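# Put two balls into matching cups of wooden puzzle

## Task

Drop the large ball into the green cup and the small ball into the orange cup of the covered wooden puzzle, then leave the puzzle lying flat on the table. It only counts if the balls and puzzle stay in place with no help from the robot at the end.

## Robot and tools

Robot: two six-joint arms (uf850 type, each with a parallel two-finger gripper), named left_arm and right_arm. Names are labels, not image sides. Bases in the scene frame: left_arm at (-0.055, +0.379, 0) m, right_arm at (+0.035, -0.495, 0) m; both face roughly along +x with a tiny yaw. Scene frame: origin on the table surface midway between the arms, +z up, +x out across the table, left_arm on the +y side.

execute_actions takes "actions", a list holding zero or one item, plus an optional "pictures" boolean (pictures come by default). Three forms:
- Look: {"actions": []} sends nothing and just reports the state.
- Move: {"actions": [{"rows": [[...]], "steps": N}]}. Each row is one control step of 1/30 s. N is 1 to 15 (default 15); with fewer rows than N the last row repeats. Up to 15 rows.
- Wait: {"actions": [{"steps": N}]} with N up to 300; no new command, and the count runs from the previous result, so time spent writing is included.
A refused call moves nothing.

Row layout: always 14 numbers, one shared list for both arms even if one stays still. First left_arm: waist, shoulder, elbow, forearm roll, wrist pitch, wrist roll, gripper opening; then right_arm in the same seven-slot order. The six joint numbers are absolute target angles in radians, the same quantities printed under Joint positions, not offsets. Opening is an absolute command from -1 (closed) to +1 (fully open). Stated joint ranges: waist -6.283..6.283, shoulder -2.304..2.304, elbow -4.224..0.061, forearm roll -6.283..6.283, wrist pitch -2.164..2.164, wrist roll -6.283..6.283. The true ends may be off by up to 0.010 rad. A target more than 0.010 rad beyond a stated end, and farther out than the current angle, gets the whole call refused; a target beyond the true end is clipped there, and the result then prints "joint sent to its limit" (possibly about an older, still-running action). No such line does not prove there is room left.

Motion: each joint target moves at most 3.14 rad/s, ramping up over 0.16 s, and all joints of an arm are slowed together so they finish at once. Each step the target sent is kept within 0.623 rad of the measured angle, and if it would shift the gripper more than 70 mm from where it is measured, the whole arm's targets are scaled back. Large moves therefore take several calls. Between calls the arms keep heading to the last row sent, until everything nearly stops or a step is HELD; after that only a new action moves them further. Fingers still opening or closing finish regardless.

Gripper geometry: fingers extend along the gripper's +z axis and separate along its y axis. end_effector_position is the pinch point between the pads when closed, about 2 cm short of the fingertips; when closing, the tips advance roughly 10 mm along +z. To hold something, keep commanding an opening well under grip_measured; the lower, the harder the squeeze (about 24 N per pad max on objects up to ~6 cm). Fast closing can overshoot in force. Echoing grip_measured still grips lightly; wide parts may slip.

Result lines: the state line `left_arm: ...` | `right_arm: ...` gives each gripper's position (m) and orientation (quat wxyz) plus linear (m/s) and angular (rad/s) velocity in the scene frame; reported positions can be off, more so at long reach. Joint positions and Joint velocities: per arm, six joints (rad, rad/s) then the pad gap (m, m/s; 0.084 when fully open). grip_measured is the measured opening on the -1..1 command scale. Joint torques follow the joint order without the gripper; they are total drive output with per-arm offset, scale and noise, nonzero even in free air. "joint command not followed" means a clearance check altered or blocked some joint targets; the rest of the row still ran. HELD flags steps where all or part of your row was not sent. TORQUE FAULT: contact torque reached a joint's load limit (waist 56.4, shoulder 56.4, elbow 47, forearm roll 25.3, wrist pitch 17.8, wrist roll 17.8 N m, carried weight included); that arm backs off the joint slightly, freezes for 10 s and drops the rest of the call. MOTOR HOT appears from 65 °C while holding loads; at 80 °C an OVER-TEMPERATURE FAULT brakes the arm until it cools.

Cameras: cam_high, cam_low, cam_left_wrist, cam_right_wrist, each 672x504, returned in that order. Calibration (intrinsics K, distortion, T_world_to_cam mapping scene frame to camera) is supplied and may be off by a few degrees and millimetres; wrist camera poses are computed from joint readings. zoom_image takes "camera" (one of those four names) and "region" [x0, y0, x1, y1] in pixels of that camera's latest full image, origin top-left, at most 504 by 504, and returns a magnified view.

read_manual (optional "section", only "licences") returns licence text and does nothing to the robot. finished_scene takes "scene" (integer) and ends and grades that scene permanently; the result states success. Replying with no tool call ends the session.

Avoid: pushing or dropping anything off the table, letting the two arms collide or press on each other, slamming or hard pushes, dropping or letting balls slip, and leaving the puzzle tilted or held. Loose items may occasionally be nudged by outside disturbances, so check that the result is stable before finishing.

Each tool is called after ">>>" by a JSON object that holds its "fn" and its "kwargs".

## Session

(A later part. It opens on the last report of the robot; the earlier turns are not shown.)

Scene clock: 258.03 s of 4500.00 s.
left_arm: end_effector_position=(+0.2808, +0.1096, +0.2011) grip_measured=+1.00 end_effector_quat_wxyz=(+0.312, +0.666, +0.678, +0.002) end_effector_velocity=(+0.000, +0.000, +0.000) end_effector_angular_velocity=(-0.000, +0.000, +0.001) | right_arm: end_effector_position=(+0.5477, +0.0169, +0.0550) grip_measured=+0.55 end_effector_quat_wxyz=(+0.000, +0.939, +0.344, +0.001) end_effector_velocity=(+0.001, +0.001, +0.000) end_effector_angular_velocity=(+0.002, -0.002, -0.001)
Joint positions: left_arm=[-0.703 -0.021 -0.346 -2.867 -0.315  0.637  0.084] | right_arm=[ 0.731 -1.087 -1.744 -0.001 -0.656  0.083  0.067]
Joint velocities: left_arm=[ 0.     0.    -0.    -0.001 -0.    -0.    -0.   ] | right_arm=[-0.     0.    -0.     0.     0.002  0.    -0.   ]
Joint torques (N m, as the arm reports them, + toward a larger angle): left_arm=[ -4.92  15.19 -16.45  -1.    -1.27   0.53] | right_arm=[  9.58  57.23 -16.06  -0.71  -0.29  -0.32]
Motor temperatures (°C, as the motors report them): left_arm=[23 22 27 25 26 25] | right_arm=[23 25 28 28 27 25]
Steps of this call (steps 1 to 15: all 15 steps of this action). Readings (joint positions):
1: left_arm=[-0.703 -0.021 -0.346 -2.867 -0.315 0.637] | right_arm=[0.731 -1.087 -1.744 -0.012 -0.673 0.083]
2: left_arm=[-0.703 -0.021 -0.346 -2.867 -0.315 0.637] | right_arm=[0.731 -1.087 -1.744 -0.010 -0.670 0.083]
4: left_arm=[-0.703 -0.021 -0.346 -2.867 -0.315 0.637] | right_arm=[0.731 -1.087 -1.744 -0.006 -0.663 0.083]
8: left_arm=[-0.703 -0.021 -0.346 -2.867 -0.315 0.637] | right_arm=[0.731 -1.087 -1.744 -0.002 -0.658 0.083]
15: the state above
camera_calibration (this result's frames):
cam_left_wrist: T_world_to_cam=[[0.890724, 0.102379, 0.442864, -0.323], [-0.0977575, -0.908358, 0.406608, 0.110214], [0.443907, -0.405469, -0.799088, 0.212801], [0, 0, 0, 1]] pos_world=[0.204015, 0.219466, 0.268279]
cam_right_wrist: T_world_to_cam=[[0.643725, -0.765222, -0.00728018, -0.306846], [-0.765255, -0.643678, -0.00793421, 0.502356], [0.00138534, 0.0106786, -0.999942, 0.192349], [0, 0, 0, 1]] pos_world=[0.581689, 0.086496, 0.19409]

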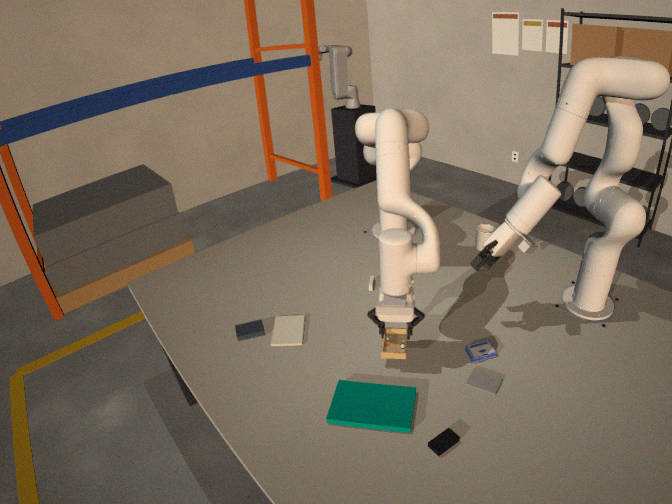

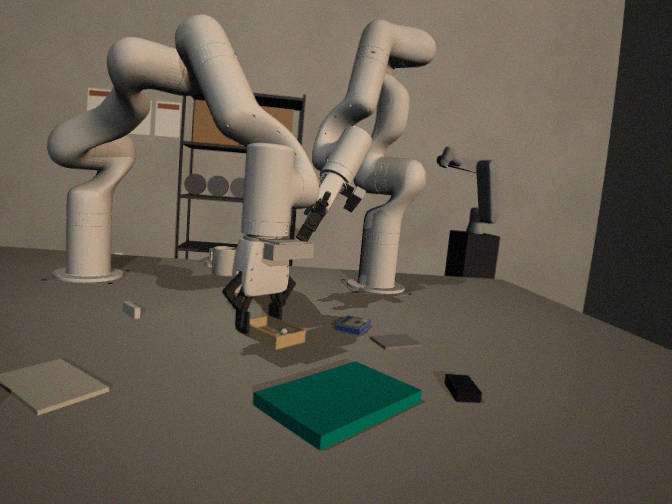

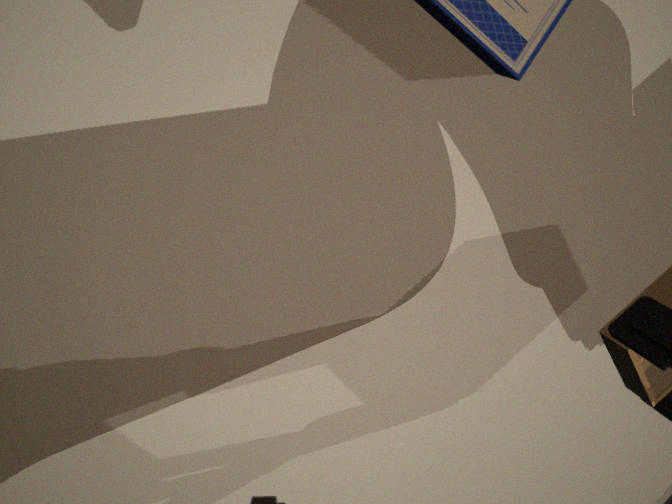

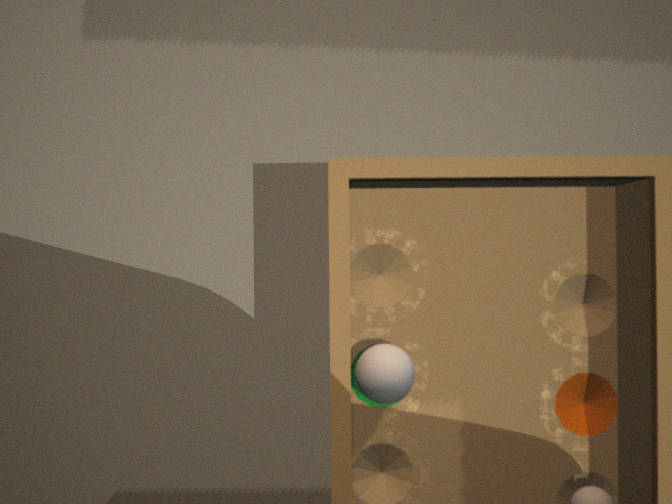

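>>> {"fn": "execute_actions", "kwargs": {"actions": [{"rows": [[-0.703,-0.021,-0.346,-2.867,-0.315,0.637,1,0.7306,-1.0874,-1.74424,-0.0047,-0.655,0.083,0.3],[-0.703,-0.021,-0.346,-2.867,-0.315,0.637,1,0.7306,-1.0874,-1.74424,-0.0151,-0.6527,0.083,0.3],[-0.703,-0.021,-0.346,-2.867,-0.315,0.637,1,0.7306,-1.0874,-1.74424,-0.0315,-0.649,0.083,0.3],[-0.703,-0.021,-0.346,-2.867,-0.315,0.637,1,0.7306,-1.0874,-1.74424,-0.053,-0.6442,0.083,0.3],[-0.703,-0.021,-0.346,-2.867,-0.315,0.637,1,0.7306,-1.0874,-1.74424,-0.0787,-0.6384,0.083,0.3],[-0.703,-0.021,-0.346,-2.867,-0.315,0.637,1,0.7306,-1.0874,-1.74424,-0.1078,-0.6319,0.083,0.3],[-0.703,-0.021,-0.346,-2.867,-0.315,0.637,1,0.7306,-1.0874,-1.74424,-0.1394,-0.6248,0.083,0.3],[-0.703,-0.021,-0.346,-2.867,-0.315,0.637,1,0.7306,-1.0874,-1.74424,-0.1727,-0.6173,0.083,0.3],[-0.703,-0.021,-0.346,-2.867,-0.315,0.637,1,0.7306,-1.0874,-1.74424,-0.2069,-0.6097,0.083,0.3],[-0.703,-0.021,-0.346,-2.867,-0.315,0.637,1,0.7306,-1.0874,-1.74424,-0.2411,-0.602,0.083,0.3],[-0.703,-0.021,-0.346,-2.867,-0.315,0.637,1,0.7306,-1.0874,-1.74424,-0.2744,-0.5945,0.083,0.3],[-0.703,-0.021,-0.346,-2.867,-0.315,0.637,1,0.7306,-1.0874,-1.74424,-0.306,-0.5874,0.083,0.3],[-0.703,-0.021,-0.346,-2.867,-0.315,0.637,1,0.7306,-1.0874,-1.74424,-0.3351,-0.5809,0.083,0.3],[-0.703,-0.021,-0.346,-2.867,-0.315,0.637,1,0.7306,-1.0874,-1.74424,-0.3608,-0.5752,0.083,0.3],[-0.703,-0.021,-0.346,-2.867,-0.315,0.637,1,0.7306,-1.0874,-1.74424,-0.3823,-0.5703,0.083,0.3]], "steps": 15}], "pictures": false}}

>>> {"fn": "execute_actions", "kwargs": {"actions": [{"rows": [[-0.703,-0.021,-0.346,-2.867,-0.315,0.637,1,0.7306,-1.0874,-1.74424,-0.3987,-0.5667,0.083,0.3],[-0.703,-0.021,-0.346,-2.867,-0.315,0.637,1,0.7306,-1.0874,-1.74424,-0.4091,-0.5643,0.083,0.3],[-0.703,-0.021,-0.346,-2.867,-0.315,0.637,1,0.7306,-1.0874,-1.74424,-0.4128,-0.5635,0.083,0.3]], "steps": 15}], "pictures": false}}

>>> {"fn": "execute_actions", "kwargs": {"actions": [{"rows": [[-0.703,-0.021,-0.346,-2.867,-0.315,0.637,1,0.7306,-1.0874,-1.74424,-0.4128,-0.5635,0.083,0.3]], "steps": 8}], "pictures": false}}

>>> {"fn": "execute_actions", "kwargs": {"actions": [{"rows": [[-0.703,-0.021,-0.346,-2.867,-0.315,0.637,1,0.7306,-1.0874,-1.74424,-0.4091,-0.5643,0.083,0.3],[-0.703,-0.021,-0.346,-2.867,-0.315,0.637,1,0.7306,-1.0874,-1.74424,-0.3986,-0.5667,0.083,0.3],[-0.703,-0.021,-0.346,-2.867,-0.315,0.637,1,0.7306,-1.0874,-1.74424,-0.3822,-0.5704,0.083,0.3],[-0.703,-0.021,-0.346,-2.867,-0.315,0.637,1,0.7306,-1.0874,-1.74424,-0.3607,-0.5752,0.083,0.3],[-0.703,-0.021,-0.346,-2.867,-0.315,0.637,1,0.7306,-1.0874,-1.74424,-0.3349,-0.581,0.083,0.3],[-0.703,-0.021,-0.346,-2.867,-0.315,0.637,1,0.7306,-1.0874,-1.74424,-0.3058,-0.5876,0.083,0.3],[-0.703,-0.021,-0.346,-2.867,-0.315,0.637,1,0.7306,-1.0874,-1.74424,-0.2741,-0.5948,0.083,0.3],[-0.703,-0.021,-0.346,-2.867,-0.315,0.637,1,0.7306,-1.0874,-1.74424,-0.2407,-0.6023,0.083,0.3],[-0.703,-0.021,-0.346,-2.867,-0.315,0.637,1,0.7306,-1.0874,-1.74424,-0.2064,-0.61,0.083,0.3],[-0.703,-0.021,-0.346,-2.867,-0.315,0.637,1,0.7306,-1.0874,-1.74424,-0.1721,-0.6177,0.083,0.3],[-0.703,-0.021,-0.346,-2.867,-0.315,0.637,1,0.7306,-1.0874,-1.74424,-0.1387,-0.6252,0.083,0.3],[-0.703,-0.021,-0.346,-2.867,-0.315,0.637,1,0.7306,-1.0874,-1.74424,-0.107,-0.6324,0.083,0.3],[-0.703,-0.021,-0.346,-2.867,-0.315,0.637,1,0.7306,-1.0874,-1.74424,-0.0779,-0.639,0.083,0.3],[-0.703,-0.021,-0.346,-2.867,-0.315,0.637,1,0.7306,-1.0874,-1.74424,-0.0521,-0.6448,0.083,0.3],[-0.703,-0.021,-0.346,-2.867,-0.315,0.637,1,0.7306,-1.0874,-1.74424,-0.0306,-0.6496,0.083,0.3]], "steps": 15}], "pictures": false}}

>>> {"fn": "execute_actions", "kwargs": {"actions": [{"rows": [[-0.703,-0.021,-0.346,-2.867,-0.315,0.637,1,0.7306,-1.0874,-1.74424,-0.0142,-0.6533,0.083,0.3],[-0.703,-0.021,-0.346,-2.867,-0.315,0.637,1,0.7306,-1.0874,-1.74424,-0.0037,-0.6557,0.083,0.3],[-0.703,-0.021,-0.346,-2.867,-0.315,0.637,1,0.7306,-1.0874,-1.74424,0,-0.6565,0.083,0.3]], "steps": 12}]}}

>>> {"fn": "execute_actions", "kwargs": {"actions": [{"rows": [[-0.703,-0.021,-0.346,-2.867,-0.315,0.637,1,0.7306,-1.0874,-1.74424,0.0328,-0.6788,0.083,0.3]], "steps": 15}], "pictures": false}}

>>> {"fn": "execute_actions", "kwargs": {"actions": [{"rows": [[-0.703,-0.021,-0.346,-2.867,-0.315,0.637,1,0.7306,-1.0874,-1.74424,0.0328,-0.6788,0.083,0.3],[-0.703,-0.021,-0.346,-2.867,-0.315,0.637,1,0.7306,-1.0874,-1.74424,0.0328,-0.6788,0.083,0.3],[-0.703,-0.021,-0.346,-2.867,-0.315,0.637,1,0.7306,-1.0874,-1.74424,0.0328,-0.6788,0.083,0.3],[-0.703,-0.021,-0.346,-2.867,-0.315,0.637,1,0.7306,-1.0874,-1.74424,-0.0328,-0.6342,0.083,0.3]], "steps": 14}], "pictures": false}}

>>> {"fn": "execute_actions", "kwargs": {"actions": [{"rows": [[-0.703,-0.021,-0.346,-2.867,-0.315,0.637,1,0.7306,-1.0874,-1.74424,0,-0.6565,0.083,0.3]], "steps": 15}]}}

Scene clock: 378.53 s of 4500.00 s.
left_arm: end_effector_position=(+0.2808, +0.1096, +0.2011) grip_measured=+1.00 end_effector_quat_wxyz=(+0.312, +0.666, +0.678, +0.002) end_effector_velocity=(+0.000, -0.000, +0.000) end_effector_angular_velocity=(-0.000, -0.001, -0.000) | right_arm: end_effector_position=(+0.5863, +0.0044, +0.0584) grip_measured=+0.55 end_effector_quat_wxyz=(+0.058, +0.893, +0.442, +0.060) end_effector_velocity=(+0.128, -0.025, +0.022) end_effector_angular_velocity=(-0.222, -0.494, +0.744)
Joint positions: left_arm=[-0.703 -0.021 -0.346 -2.867 -0.315  0.637  0.084] | right_arm=[ 0.731 -1.087 -1.744 -0.267 -0.596  0.083  0.067]
Joint velocities: left_arm=[ 0.     0.001 -0.     0.    -0.    -0.     0.   ] | right_arm=[-0.     0.     0.001 -0.898  0.2   -0.001  0.   ]
Joint torques (N m, as the arm reports them, + toward a larger angle): left_arm=[ -4.9   15.9  -16.4   -1.06  -1.26   0.42] | right_arm=[  9.05  57.92 -16.3   -0.17  -0.4   -0.39]
Motor temperatures (°C, as the motors report them): left_arm=[23 22 27 25 26 25] | right_arm=[23 25 28 28 27 25]
Steps of this call (steps 1 to 15: the robot went on to your last target; steps 16 to 100: nothing new was sent; then 116.67 s passed at rest; steps 101 to 115: all 15 steps of this action). Readings (joint positions):
101: left_arm=[-0.703 -0.021 -0.346 -2.867 -0.315 0.637] | right_arm=[0.731 -1.087 -1.744 -0.001 -0.656 0.083]
102: left_arm=[-0.703 -0.021 -0.346 -2.867 -0.315 0.637] | right_arm=[0.731 -1.087 -1.744 -0.002 -0.656 0.083]
104: left_arm=[-0.703 -0.021 -0.346 -2.867 -0.315 0.637] | right_arm=[0.731 -1.087 -1.744 -0.011 -0.654 0.083]
108: left_arm=[-0.703 -0.021 -0.346 -2.867 -0.315 0.637] | right_arm=[0.731 -1.087 -1.744 -0.070 -0.640 0.083]
115: the state above

Scene clock: 379.03 s of 4500.00 s.
left_arm: end_effector_position=(+0.2808, +0.1096, +0.2011) grip_measured=+1.00 end_effector_quat_wxyz=(+0.312, +0.666, +0.678, +0.002) end_effector_velocity=(+0.000, -0.000, +0.001) end_effector_angular_velocity=(-0.001, -0.001, +0.000) | right_arm: end_effector_position=(+0.6066, +0.0021, +0.0627) grip_measured=+0.55 end_effector_quat_wxyz=(+0.087, +0.861, +0.494, +0.091) end_effector_velocity=(+0.002, +0.001, +0.001) end_effector_angular_velocity=(-0.001, -0.007, +0.011)
Joint positions: left_arm=[-0.703 -0.021 -0.346 -2.867 -0.315  0.637  0.084] | right_arm=[ 0.731 -1.087 -1.744 -0.411 -0.564  0.083  0.067]
Joint velocities: left_arm=[ 0.     0.001 -0.    -0.    -0.     0.    -0.   ] | right_arm=[ 0.    -0.    -0.001 -0.011  0.004 -0.001  0.   ]
Joint torques (N m, as the arm reports them, + toward a larger angle): left_arm=[ -4.58  15.78 -16.19  -1.1   -1.2    0.51] | right_arm=[  9.11  58.   -16.34  -0.99  -0.05  -0.42]
Motor temperatures (°C, as the motors report them): left_arm=[23 22 27 25 26 25] | right_arm=[23 25 28 28 27 25]
Steps of this call (steps 1 to 15: all 15 steps of this action). Readings (joint positions):
1: left_arm=[-0.703 -0.021 -0.346 -2.867 -0.315 0.637] | right_arm=[0.731 -1.087 -1.744 -0.297 -0.590 0.083]
2: left_arm=[-0.703 -0.021 -0.346 -2.867 -0.315 0.637] | right_arm=[0.731 -1.087 -1.744 -0.324 -0.584 0.083]
4: left_arm=[-0.703 -0.021 -0.346 -2.867 -0.315 0.637] | right_arm=[0.731 -1.087 -1.744 -0.367 -0.574 0.083]
8: left_arm=[-0.703 -0.021 -0.346 -2.867 -0.315 0.637] | right_arm=[0.731 -1.087 -1.744 -0.401 -0.566 0.083]
15: the state above

Scene clock: 379.30 s of 4500.00 s.
left_arm: end_effector_position=(+0.2808, +0.1096, +0.2011) grip_measured=+1.00 end_effector_quat_wxyz=(+0.312, +0.666, +0.678, +0.002) end_effector_velocity=(-0.000, -0.000, -0.000) end_effector_angular_velocity=(+0.000, -0.000, -0.001) | right_arm: end_effector_position=(+0.6068, +0.0021, +0.0628) grip_measured=+0.55 end_effector_quat_wxyz=(+0.087, +0.860, +0.494, +0.091) end_effector_velocity=(+0.000, -0.000, +0.000) end_effector_angular_velocity=(-0.001, -0.001, +0.000)
Joint positions: left_arm=[-0.703 -0.021 -0.346 -2.867 -0.315  0.637  0.084] | right_arm=[ 0.731 -1.087 -1.744 -0.413 -0.564  0.083  0.067]
Joint velocities: left_arm=[-0.    -0.    -0.     0.001 -0.    -0.     0.   ] | right_arm=[ 0.     0.    -0.001 -0.001 -0.001  0.001 -0.   ]
Joint torques (N m, as the arm reports them, + toward a larger angle): left_arm=[ -4.86  15.15 -16.44  -0.96  -1.26   0.48] | right_arm=[  9.41  56.74 -16.43  -0.84  -0.18  -0.51]
Motor temperatures (°C, as the motors report them): left_arm=[23 22 27 25 26 25] | right_arm=[23 25 28 28 27 25]
Steps of this call (steps 1 to 8: all 8 steps of this action). Readings (joint positions):
1: left_arm=[-0.703 -0.021 -0.346 -2.867 -0.315 0.637] | right_arm=[0.731 -1.087 -1.744 -0.412 -0.564 0.083]
2: left_arm=[-0.703 -0.021 -0.346 -2.867 -0.315 0.637] | right_arm=[0.731 -1.087 -1.744 -0.412 -0.564 0.083]
4: left_arm=[-0.703 -0.021 -0.346 -2.867 -0.315 0.637] | right_arm=[0.731 -1.087 -1.744 -0.412 -0.564 0.083]
8: the state above

Scene clock: 379.80 s of 4500.00 s.
left_arm: end_effector_position=(+0.2808, +0.1096, +0.2011) grip_measured=+1.00 end_effector_quat_wxyz=(+0.312, +0.666, +0.678, +0.002) end_effector_velocity=(+0.000, +0.000, -0.000) end_effector_angular_velocity=(-0.000, +0.000, +0.001) | right_arm: end_effector_position=(+0.5687, +0.0088, +0.0561) grip_measured=+0.55 end_effector_quat_wxyz=(+0.033, +0.916, +0.398, +0.033) end_effector_velocity=(-0.131, +0.041, -0.013) end_effector_angular_velocity=(+0.231, +0.513, -0.731)
Joint positions: left_arm=[-0.703 -0.021 -0.346 -2.867 -0.315  0.637  0.084] | right_arm=[ 0.731 -1.087 -1.744 -0.146 -0.624  0.083  0.067]
Joint velocities: left_arm=[ 0.    -0.     0.    -0.001 -0.     0.    -0.   ] | right_arm=[ 0.     0.     0.     0.9   -0.201  0.001  0.   ]
Joint torques (N m, as the arm reports them, + toward a larger angle): left_arm=[ -4.99  15.7  -16.21  -0.92  -1.26   0.49] | right_arm=[ 10.37  57.38 -16.39  -1.38  -0.2   -0.4 ]
Motor temperatures (°C, as the motors report them): left_arm=[23 22 27 25 26 25] | right_arm=[23 25 28 28 27 25]
Steps of this call (steps 1 to 15: all 15 steps of this action). Readings (joint positions):
1: left_arm=[-0.703 -0.021 -0.346 -2.867 -0.315 0.637] | right_arm=[0.731 -1.087 -1.744 -0.413 -0.564 0.083]
2: left_arm=[-0.703 -0.021 -0.346 -2.867 -0.315 0.637] | right_arm=[0.731 -1.087 -1.744 -0.412 -0.564 0.083]
4: left_arm=[-0.703 -0.021 -0.346 -2.867 -0.315 0.637] | right_arm=[0.731 -1.087 -1.744 -0.403 -0.566 0.083]
8: left_arm=[-0.703 -0.021 -0.346 -2.867 -0.315 0.637] | right_arm=[0.731 -1.087 -1.744 -0.344 -0.579 0.083]
15: the state above

Scene clock: 380.20 s of 4500.00 s.
left_arm: end_effector_position=(+0.2808, +0.1096, +0.2011) grip_measured=+1.00 end_effector_quat_wxyz=(+0.312, +0.666, +0.678, +0.002) end_effector_velocity=(-0.000, +0.000, -0.000) end_effector_angular_velocity=(+0.001, +0.000, -0.001) | right_arm: end_effector_position=(+0.5480, +0.0167, +0.0550) grip_measured=+0.55 end_effector_quat_wxyz=(+0.001, +0.938, +0.345, +0.001) end_effector_velocity=(-0.004, +0.002, +0.001) end_effector_angular_velocity=(+0.009, +0.017, -0.024)
Joint positions: left_arm=[-0.703 -0.021 -0.346 -2.867 -0.315  0.637  0.084] | right_arm=[ 0.731 -1.087 -1.744 -0.003 -0.656  0.083  0.067]
Joint velocities: left_arm=[-0.    -0.001 -0.     0.001  0.     0.     0.   ] | right_arm=[ 0.     0.    -0.002  0.029 -0.007  0.001 -0.   ]
Joint torques (N m, as the arm reports them, + toward a larger angle): left_arm=[ -4.9   15.56 -16.24  -1.    -1.27   0.54] | right_arm=[  9.21  58.24 -16.16  -0.52  -0.19  -0.48]
Motor temperatures (°C, as the motors report them): left_arm=[23 22 27 25 26 25] | right_arm=[23 25 28 28 27 25]
Steps of this call (steps 1 to 12: all 12 steps of this action). Readings (joint positions):
1: left_arm=[-0.703 -0.021 -0.346 -2.867 -0.315 0.637] | right_arm=[0.731 -1.087 -1.744 -0.117 -0.630 0.083]
2: left_arm=[-0.703 -0.021 -0.346 -2.867 -0.315 0.637] | right_arm=[0.731 -1.087 -1.744 -0.089 -0.636 0.083]
4: left_arm=[-0.703 -0.021 -0.346 -2.867 -0.315 0.637] | right_arm=[0.731 -1.087 -1.744 -0.046 -0.646 0.083]
8: left_arm=[-0.703 -0.021 -0.346 -2.867 -0.315 0.637] | right_arm=[0.731 -1.087 -1.744 -0.012 -0.654 0.083]
12: the state above
camera_calibration (this result's frames):
cam_left_wrist: T_world_to_cam=[[0.890725, 0.102379, 0.442864, -0.323], [-0.0977573, -0.908358, 0.406608, 0.110214], [0.443907, -0.405469, -0.799088, 0.212801], [0, 0, 0, 1]] pos_world=[0.204015, 0.219466, 0.268279]
cam_right_wrist: T_world_to_cam=[[0.645052, -0.764115, -0.00595922, -0.308001], [-0.764135, -0.645004, -0.00826937, 0.501867], [0.00247503, 0.00988783, -0.999948, 0.191767], [0, 0, 0, 1]] pos_world=[0.581696, 0.0864614, 0.194072]

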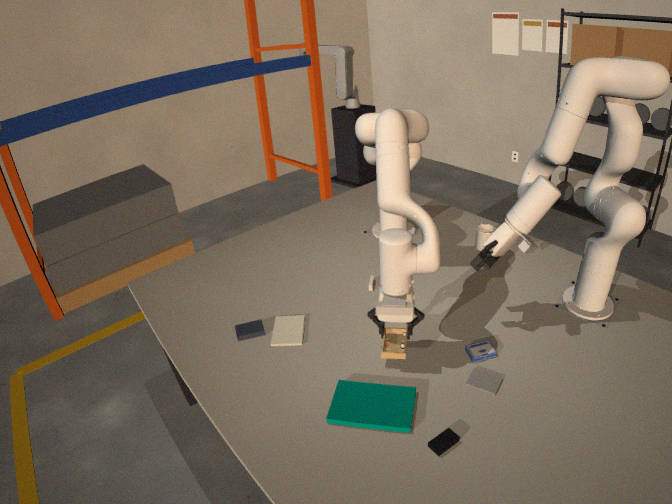

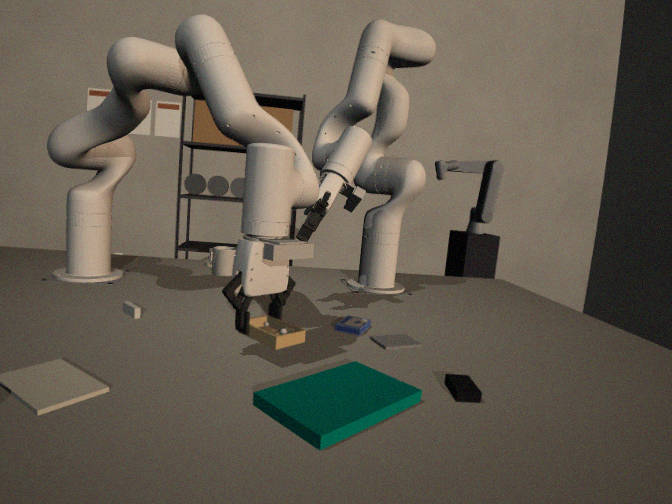

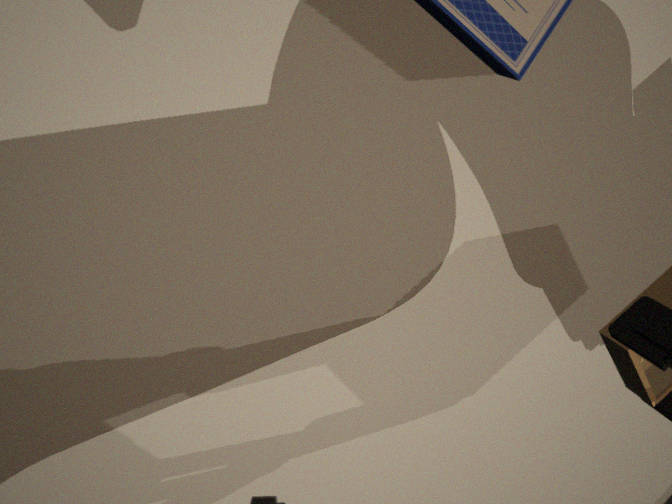

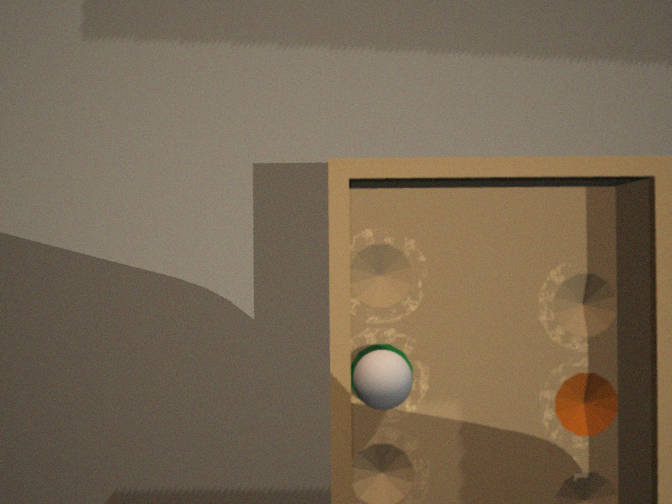

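Scene clock: 380.70 s of 4500.00 s.
left_arm: end_effector_position=(+0.2808, +0.1096, +0.2011) grip_measured=+1.00 end_effector_quat_wxyz=(+0.312, +0.666, +0.678, +0.002) end_effector_velocity=(-0.000, +0.000, -0.000) end_effector_angular_velocity=(+0.000, +0.001, +0.000) | right_arm: end_effector_position=(+0.5403, +0.0167, +0.0551) grip_measured=+0.55 end_effector_quat_wxyz=(-0.005, +0.943, +0.332, -0.014) end_effector_velocity=(-0.001, -0.001, -0.000) end_effector_angular_velocity=(-0.003, +0.006, -0.003)
Joint positions: left_arm=[-0.703 -0.021 -0.346 -2.867 -0.315  0.637  0.084] | right_arm=[ 0.731 -1.087 -1.744  0.032 -0.679  0.083  0.067]
Joint velocities: left_arm=[-0. -0.  0. -0.  0. -0. -0.] | right_arm=[ 0.    -0.     0.     0.003 -0.005  0.     0.   ]
Joint torques (N m, as the arm reports them, + toward a larger angle): left_arm=[ -5.14  15.15 -16.55  -1.    -1.27   0.49] | right_arm=[ 10.48  56.61 -15.75  -0.65  -0.21  -0.35]
Motor temperatures (°C, as the motors report them): left_arm=[23 22 27 25 26 25] | right_arm=[23 25 28 28 27 25]
Steps of this call (steps 1 to 15: all 15 steps of this action). Readings (joint positions):
1: left_arm=[-0.703 -0.021 -0.346 -2.867 -0.315 0.637] | right_arm=[0.731 -1.087 -1.744 -0.002 -0.656 0.083]
2: left_arm=[-0.703 -0.021 -0.346 -2.867 -0.315 0.637] | right_arm=[0.731 -1.087 -1.744 0.003 -0.660 0.083]
4: left_arm=[-0.703 -0.021 -0.346 -2.867 -0.315 0.637] | right_arm=[0.731 -1.087 -1.744 0.018 -0.669 0.083]
8: left_arm=[-0.703 -0.021 -0.346 -2.867 -0.315 0.637] | right_arm=[0.731 -1.087 -1.744 0.029 -0.676 0.083]
15: the state above

Scene clock: 381.17 s of 4500.00 s.
left_arm: end_effector_position=(+0.2808, +0.1096, +0.2011) grip_measured=+1.00 end_effector_quat_wxyz=(+0.312, +0.666, +0.678, +0.002) end_effector_velocity=(+0.000, +0.000, +0.000) end_effector_angular_velocity=(-0.000, -0.000, +0.001) | right_arm: end_effector_position=(+0.5542, +0.0174, +0.0551) grip_measured=+0.55 end_effector_quat_wxyz=(+0.004, +0.935, +0.355, +0.013) end_effector_velocity=(+0.006, +0.001, +0.000) end_effector_angular_velocity=(+0.002, -0.025, +0.023)
Joint positions: left_arm=[-0.703 -0.021 -0.346 -2.867 -0.315  0.637  0.084] | right_arm=[ 0.731 -1.087 -1.744 -0.03  -0.636  0.083  0.067]
Joint velocities: left_arm=[-0.     0.     0.    -0.001  0.     0.    -0.   ] | right_arm=[ 0.     0.     0.    -0.028  0.019 -0.001 -0.   ]
Joint torques (N m, as the arm reports them, + toward a larger angle): left_arm=[ -5.56  15.49 -16.48  -0.97  -1.27   0.46] | right_arm=[  8.69  57.17 -16.14  -1.03  -0.08  -0.4 ]
Motor temperatures (°C, as the motors report them): left_arm=[23 22 27 25 26 25] | right_arm=[23 25 28 28 27 25]
Steps of this call (steps 1 to 14: all 14 steps of this action). Readings (joint positions):
1: left_arm=[-0.703 -0.021 -0.346 -2.867 -0.315 0.637] | right_arm=[0.731 -1.087 -1.744 0.032 -0.679 0.083]
2: left_arm=[-0.703 -0.021 -0.346 -2.867 -0.315 0.637] | right_arm=[0.731 -1.087 -1.744 0.033 -0.679 0.083]
4: left_arm=[-0.703 -0.021 -0.346 -2.867 -0.315 0.637] | right_arm=[0.731 -1.087 -1.744 0.032 -0.678 0.083]
8: left_arm=[-0.703 -0.021 -0.346 -2.867 -0.315 0.637] | right_arm=[0.731 -1.087 -1.744 -0.010 -0.650 0.083]
14: the state above

Scene clock: 381.67 s of 4500.00 s.
left_arm: end_effector_position=(+0.2808, +0.1096, +0.2011) grip_measured=+1.00 end_effector_quat_wxyz=(+0.312, +0.666, +0.678, +0.002) end_effector_velocity=(+0.000, -0.000, +0.000) end_effector_angular_velocity=(+0.000, -0.000, -0.001) | right_arm: end_effector_position=(+0.5476, +0.0169, +0.0550) grip_measured=+0.55 end_effector_quat_wxyz=(-0.000, +0.939, +0.344, +0.000) end_effector_velocity=(-0.001, +0.000, -0.000) end_effector_angular_velocity=(+0.001, +0.002, -0.002)
Joint positions: left_arm=[-0.703 -0.021 -0.346 -2.867 -0.315  0.637  0.084] | right_arm=[ 0.731 -1.087 -1.744 -0.    -0.656  0.083  0.067]
Joint velocities: left_arm=[-0.     0.    -0.     0.001  0.     0.    -0.   ] | right_arm=[-0.    -0.     0.001  0.003  0.    -0.001  0.   ]
Joint torques (N m, as the arm reports them, + toward a larger angle): left_arm=[ -5.01  15.46 -15.85  -0.9   -1.28   0.5 ] | right_arm=[  8.74  57.5  -16.33  -0.39  -0.19  -0.37]
Motor temperatures (°C, as the motors report them): left_arm=[23 22 27 25 26 25] | right_arm=[23 25 28 28 27 25]
Steps of this call (steps 1 to 15: all 15 steps of this action). Readings (joint positions):
1: left_arm=[-0.703 -0.021 -0.346 -2.867 -0.315 0.637] | right_arm=[0.731 -1.087 -1.744 -0.030 -0.636 0.083]
2: left_arm=[-0.703 -0.021 -0.346 -2.867 -0.315 0.637] | right_arm=[0.731 -1.087 -1.744 -0.027 -0.638 0.083]
4: left_arm=[-0.703 -0.021 -0.346 -2.867 -0.315 0.637] | right_arm=[0.731 -1.087 -1.744 -0.014 -0.647 0.083]
8: left_arm=[-0.703 -0.021 -0.346 -2.867 -0.315 0.637] | right_arm=[0.731 -1.087 -1.744 -0.003 -0.654 0.083]
15: the state above
camera_calibration (this result's frames):
cam_left_wrist: T_world_to_cam=[[0.890724, 0.102379, 0.442864, -0.323], [-0.0977573, -0.908358, 0.406608, 0.110213], [0.443907, -0.405469, -0.799088, 0.212801], [0, 0, 0, 1]] pos_world=[0.204015, 0.219466, 0.268279]
cam_right_wrist: T_world_to_cam=[[0.643242, -0.765624, -0.00773638, -0.306439], [-0.765663, -0.643197, -0.00762193, 0.502479], [0.00085952, 0.0108262, -0.999941, 0.192638], [0, 0, 0, 1]] pos_world=[0.581678, 0.0864903, 0.194086]

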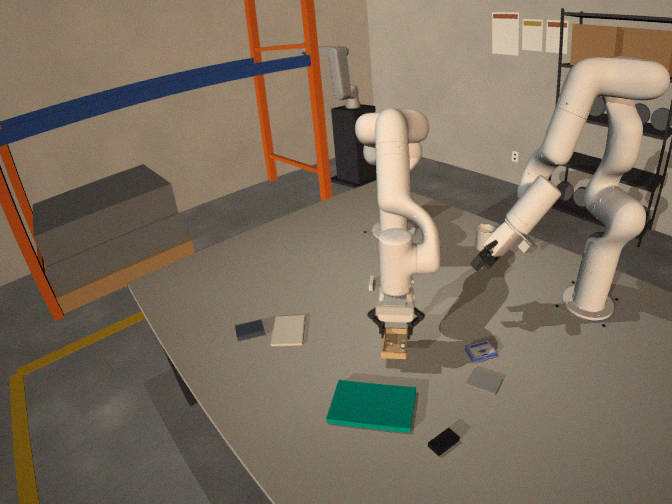

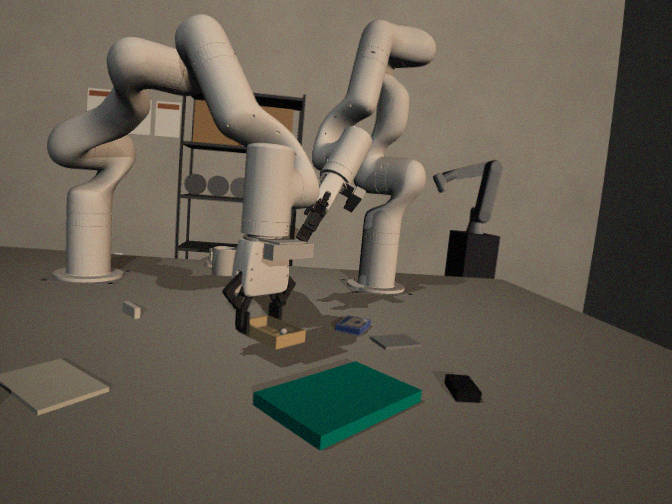

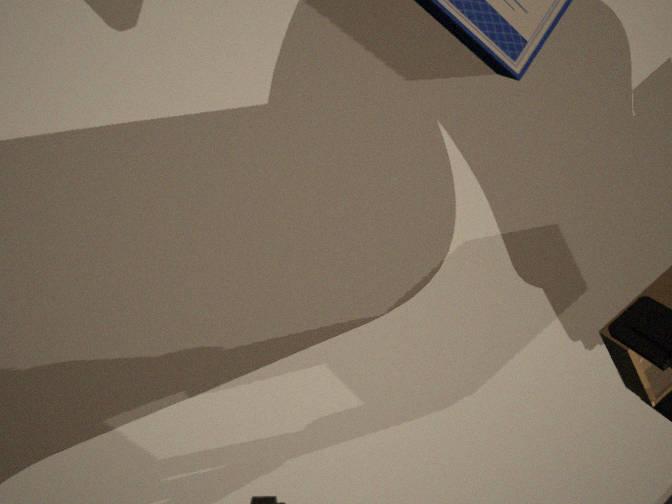

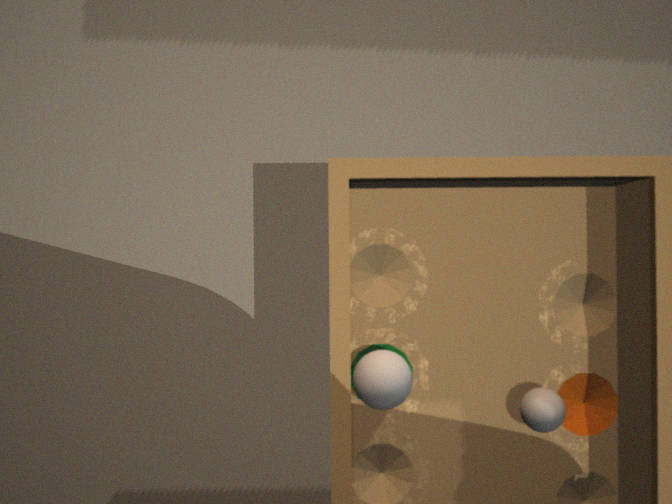

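>>> {"fn": "execute_actions", "kwargs": {"actions": []}}

Scene clock: 383.57 s of 4500.00 s.
left_arm: end_effector_position=(+0.2808, +0.1096, +0.2011) grip_measured=+1.00 end_effector_quat_wxyz=(+0.312, +0.666, +0.678, +0.002) end_effector_velocity=(-0.000, +0.000, -0.000) end_effector_angular_velocity=(+0.001, +0.001, -0.001) | right_arm: end_effector_position=(+0.5475, +0.0169, +0.0550) grip_measured=+0.55 end_effector_quat_wxyz=(-0.000, +0.939, +0.344, +0.000) end_effector_velocity=(+0.000, +0.000, +0.000) end_effector_angular_velocity=(+0.001, -0.001, -0.001)
Joint positions: left_arm=[-0.703 -0.021 -0.346 -2.867 -0.315  0.637  0.084] | right_arm=[ 0.731 -1.087 -1.744 -0.    -0.657  0.083  0.067]
Joint velocities: left_arm=[-0.    -0.001  0.     0.001  0.    -0.     0.   ] | right_arm=[-0.    -0.    -0.001  0.    -0.     0.001  0.   ]
Joint torques (N m, as the arm reports them, + toward a larger angle): left_arm=[ -4.82  16.07 -16.4   -0.98  -1.16   0.44] | right_arm=[  8.9   57.09 -16.31  -0.34  -0.22  -0.47]
Motor temperatures (°C, as the motors report them): left_arm=[23 22 27 25 26 25] | right_arm=[23 25 28 28 27 25]
Steps of this call (steps 1 to 15: the robot went on to your last target; steps 16 to 57: nothing new was sent). Readings (joint positions):
1: left_arm=[-0.703 -0.021 -0.346 -2.867 -0.315 0.637] | right_arm=[0.731 -1.087 -1.744 -0.000 -0.656 0.083]
2: left_arm=[-0.703 -0.021 -0.346 -2.867 -0.315 0.637] | right_arm=[0.731 -1.087 -1.744 -0.000 -0.656 0.083]
4: left_arm=[-0.703 -0.021 -0.346 -2.867 -0.315 0.637] | right_arm=[0.731 -1.087 -1.744 -0.000 -0.656 0.083]
8: left_arm=[-0.703 -0.021 -0.346 -2.867 -0.315 0.637] | right_arm=[0.731 -1.087 -1.744 -0.000 -0.656 0.083]
57: the state above
All arms were judged still, so your last target was given up. Only a new action makes them travel on or press farther. Fingers that are still opening or closing keep moving.
camera_calibration (this result's frames):
cam_left_wrist: T_world_to_cam=[[0.890725, 0.102379, 0.442864, -0.323001], [-0.0977572, -0.908358, 0.406608, 0.110213], [0.443907, -0.405468, -0.799088, 0.212801], [0, 0, 0, 1]] pos_world=[0.204015, 0.219466, 0.268279]
cam_right_wrist: T_world_to_cam=[[0.643043, -0.765789, -0.00791649, -0.306272], [-0.76583, -0.643001, -0.00739264, 0.502498], [0.000570898, 0.0108165, -0.999941, 0.192796], [0, 0, 0, 1]] pos_world=[0.581664, 0.0864814, 0.194075]

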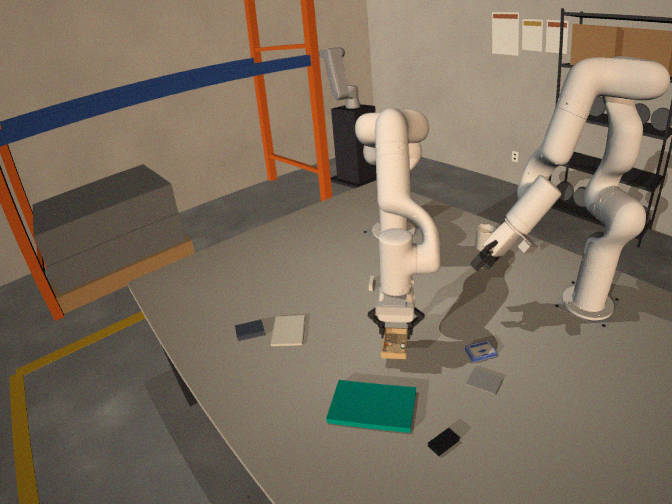

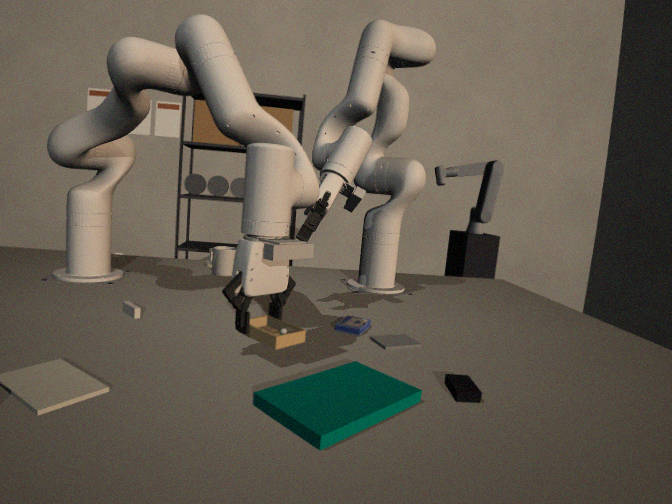

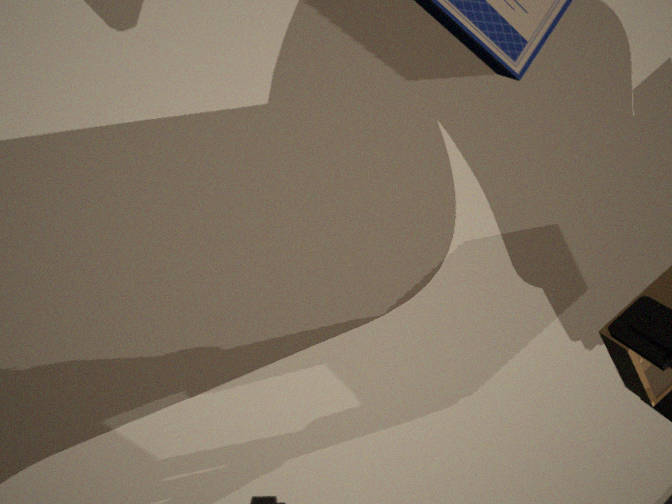

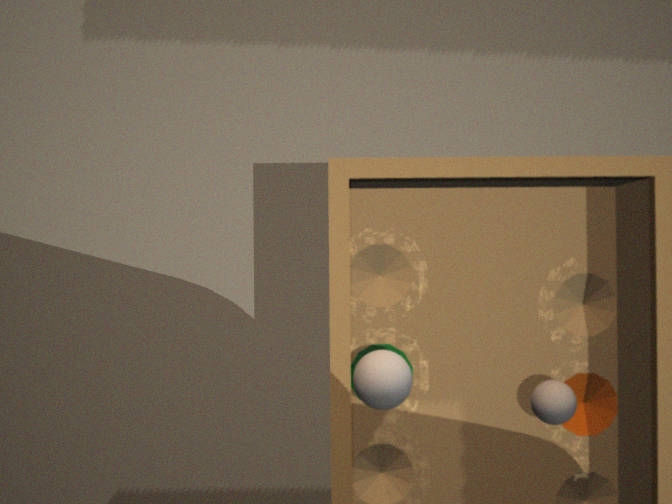

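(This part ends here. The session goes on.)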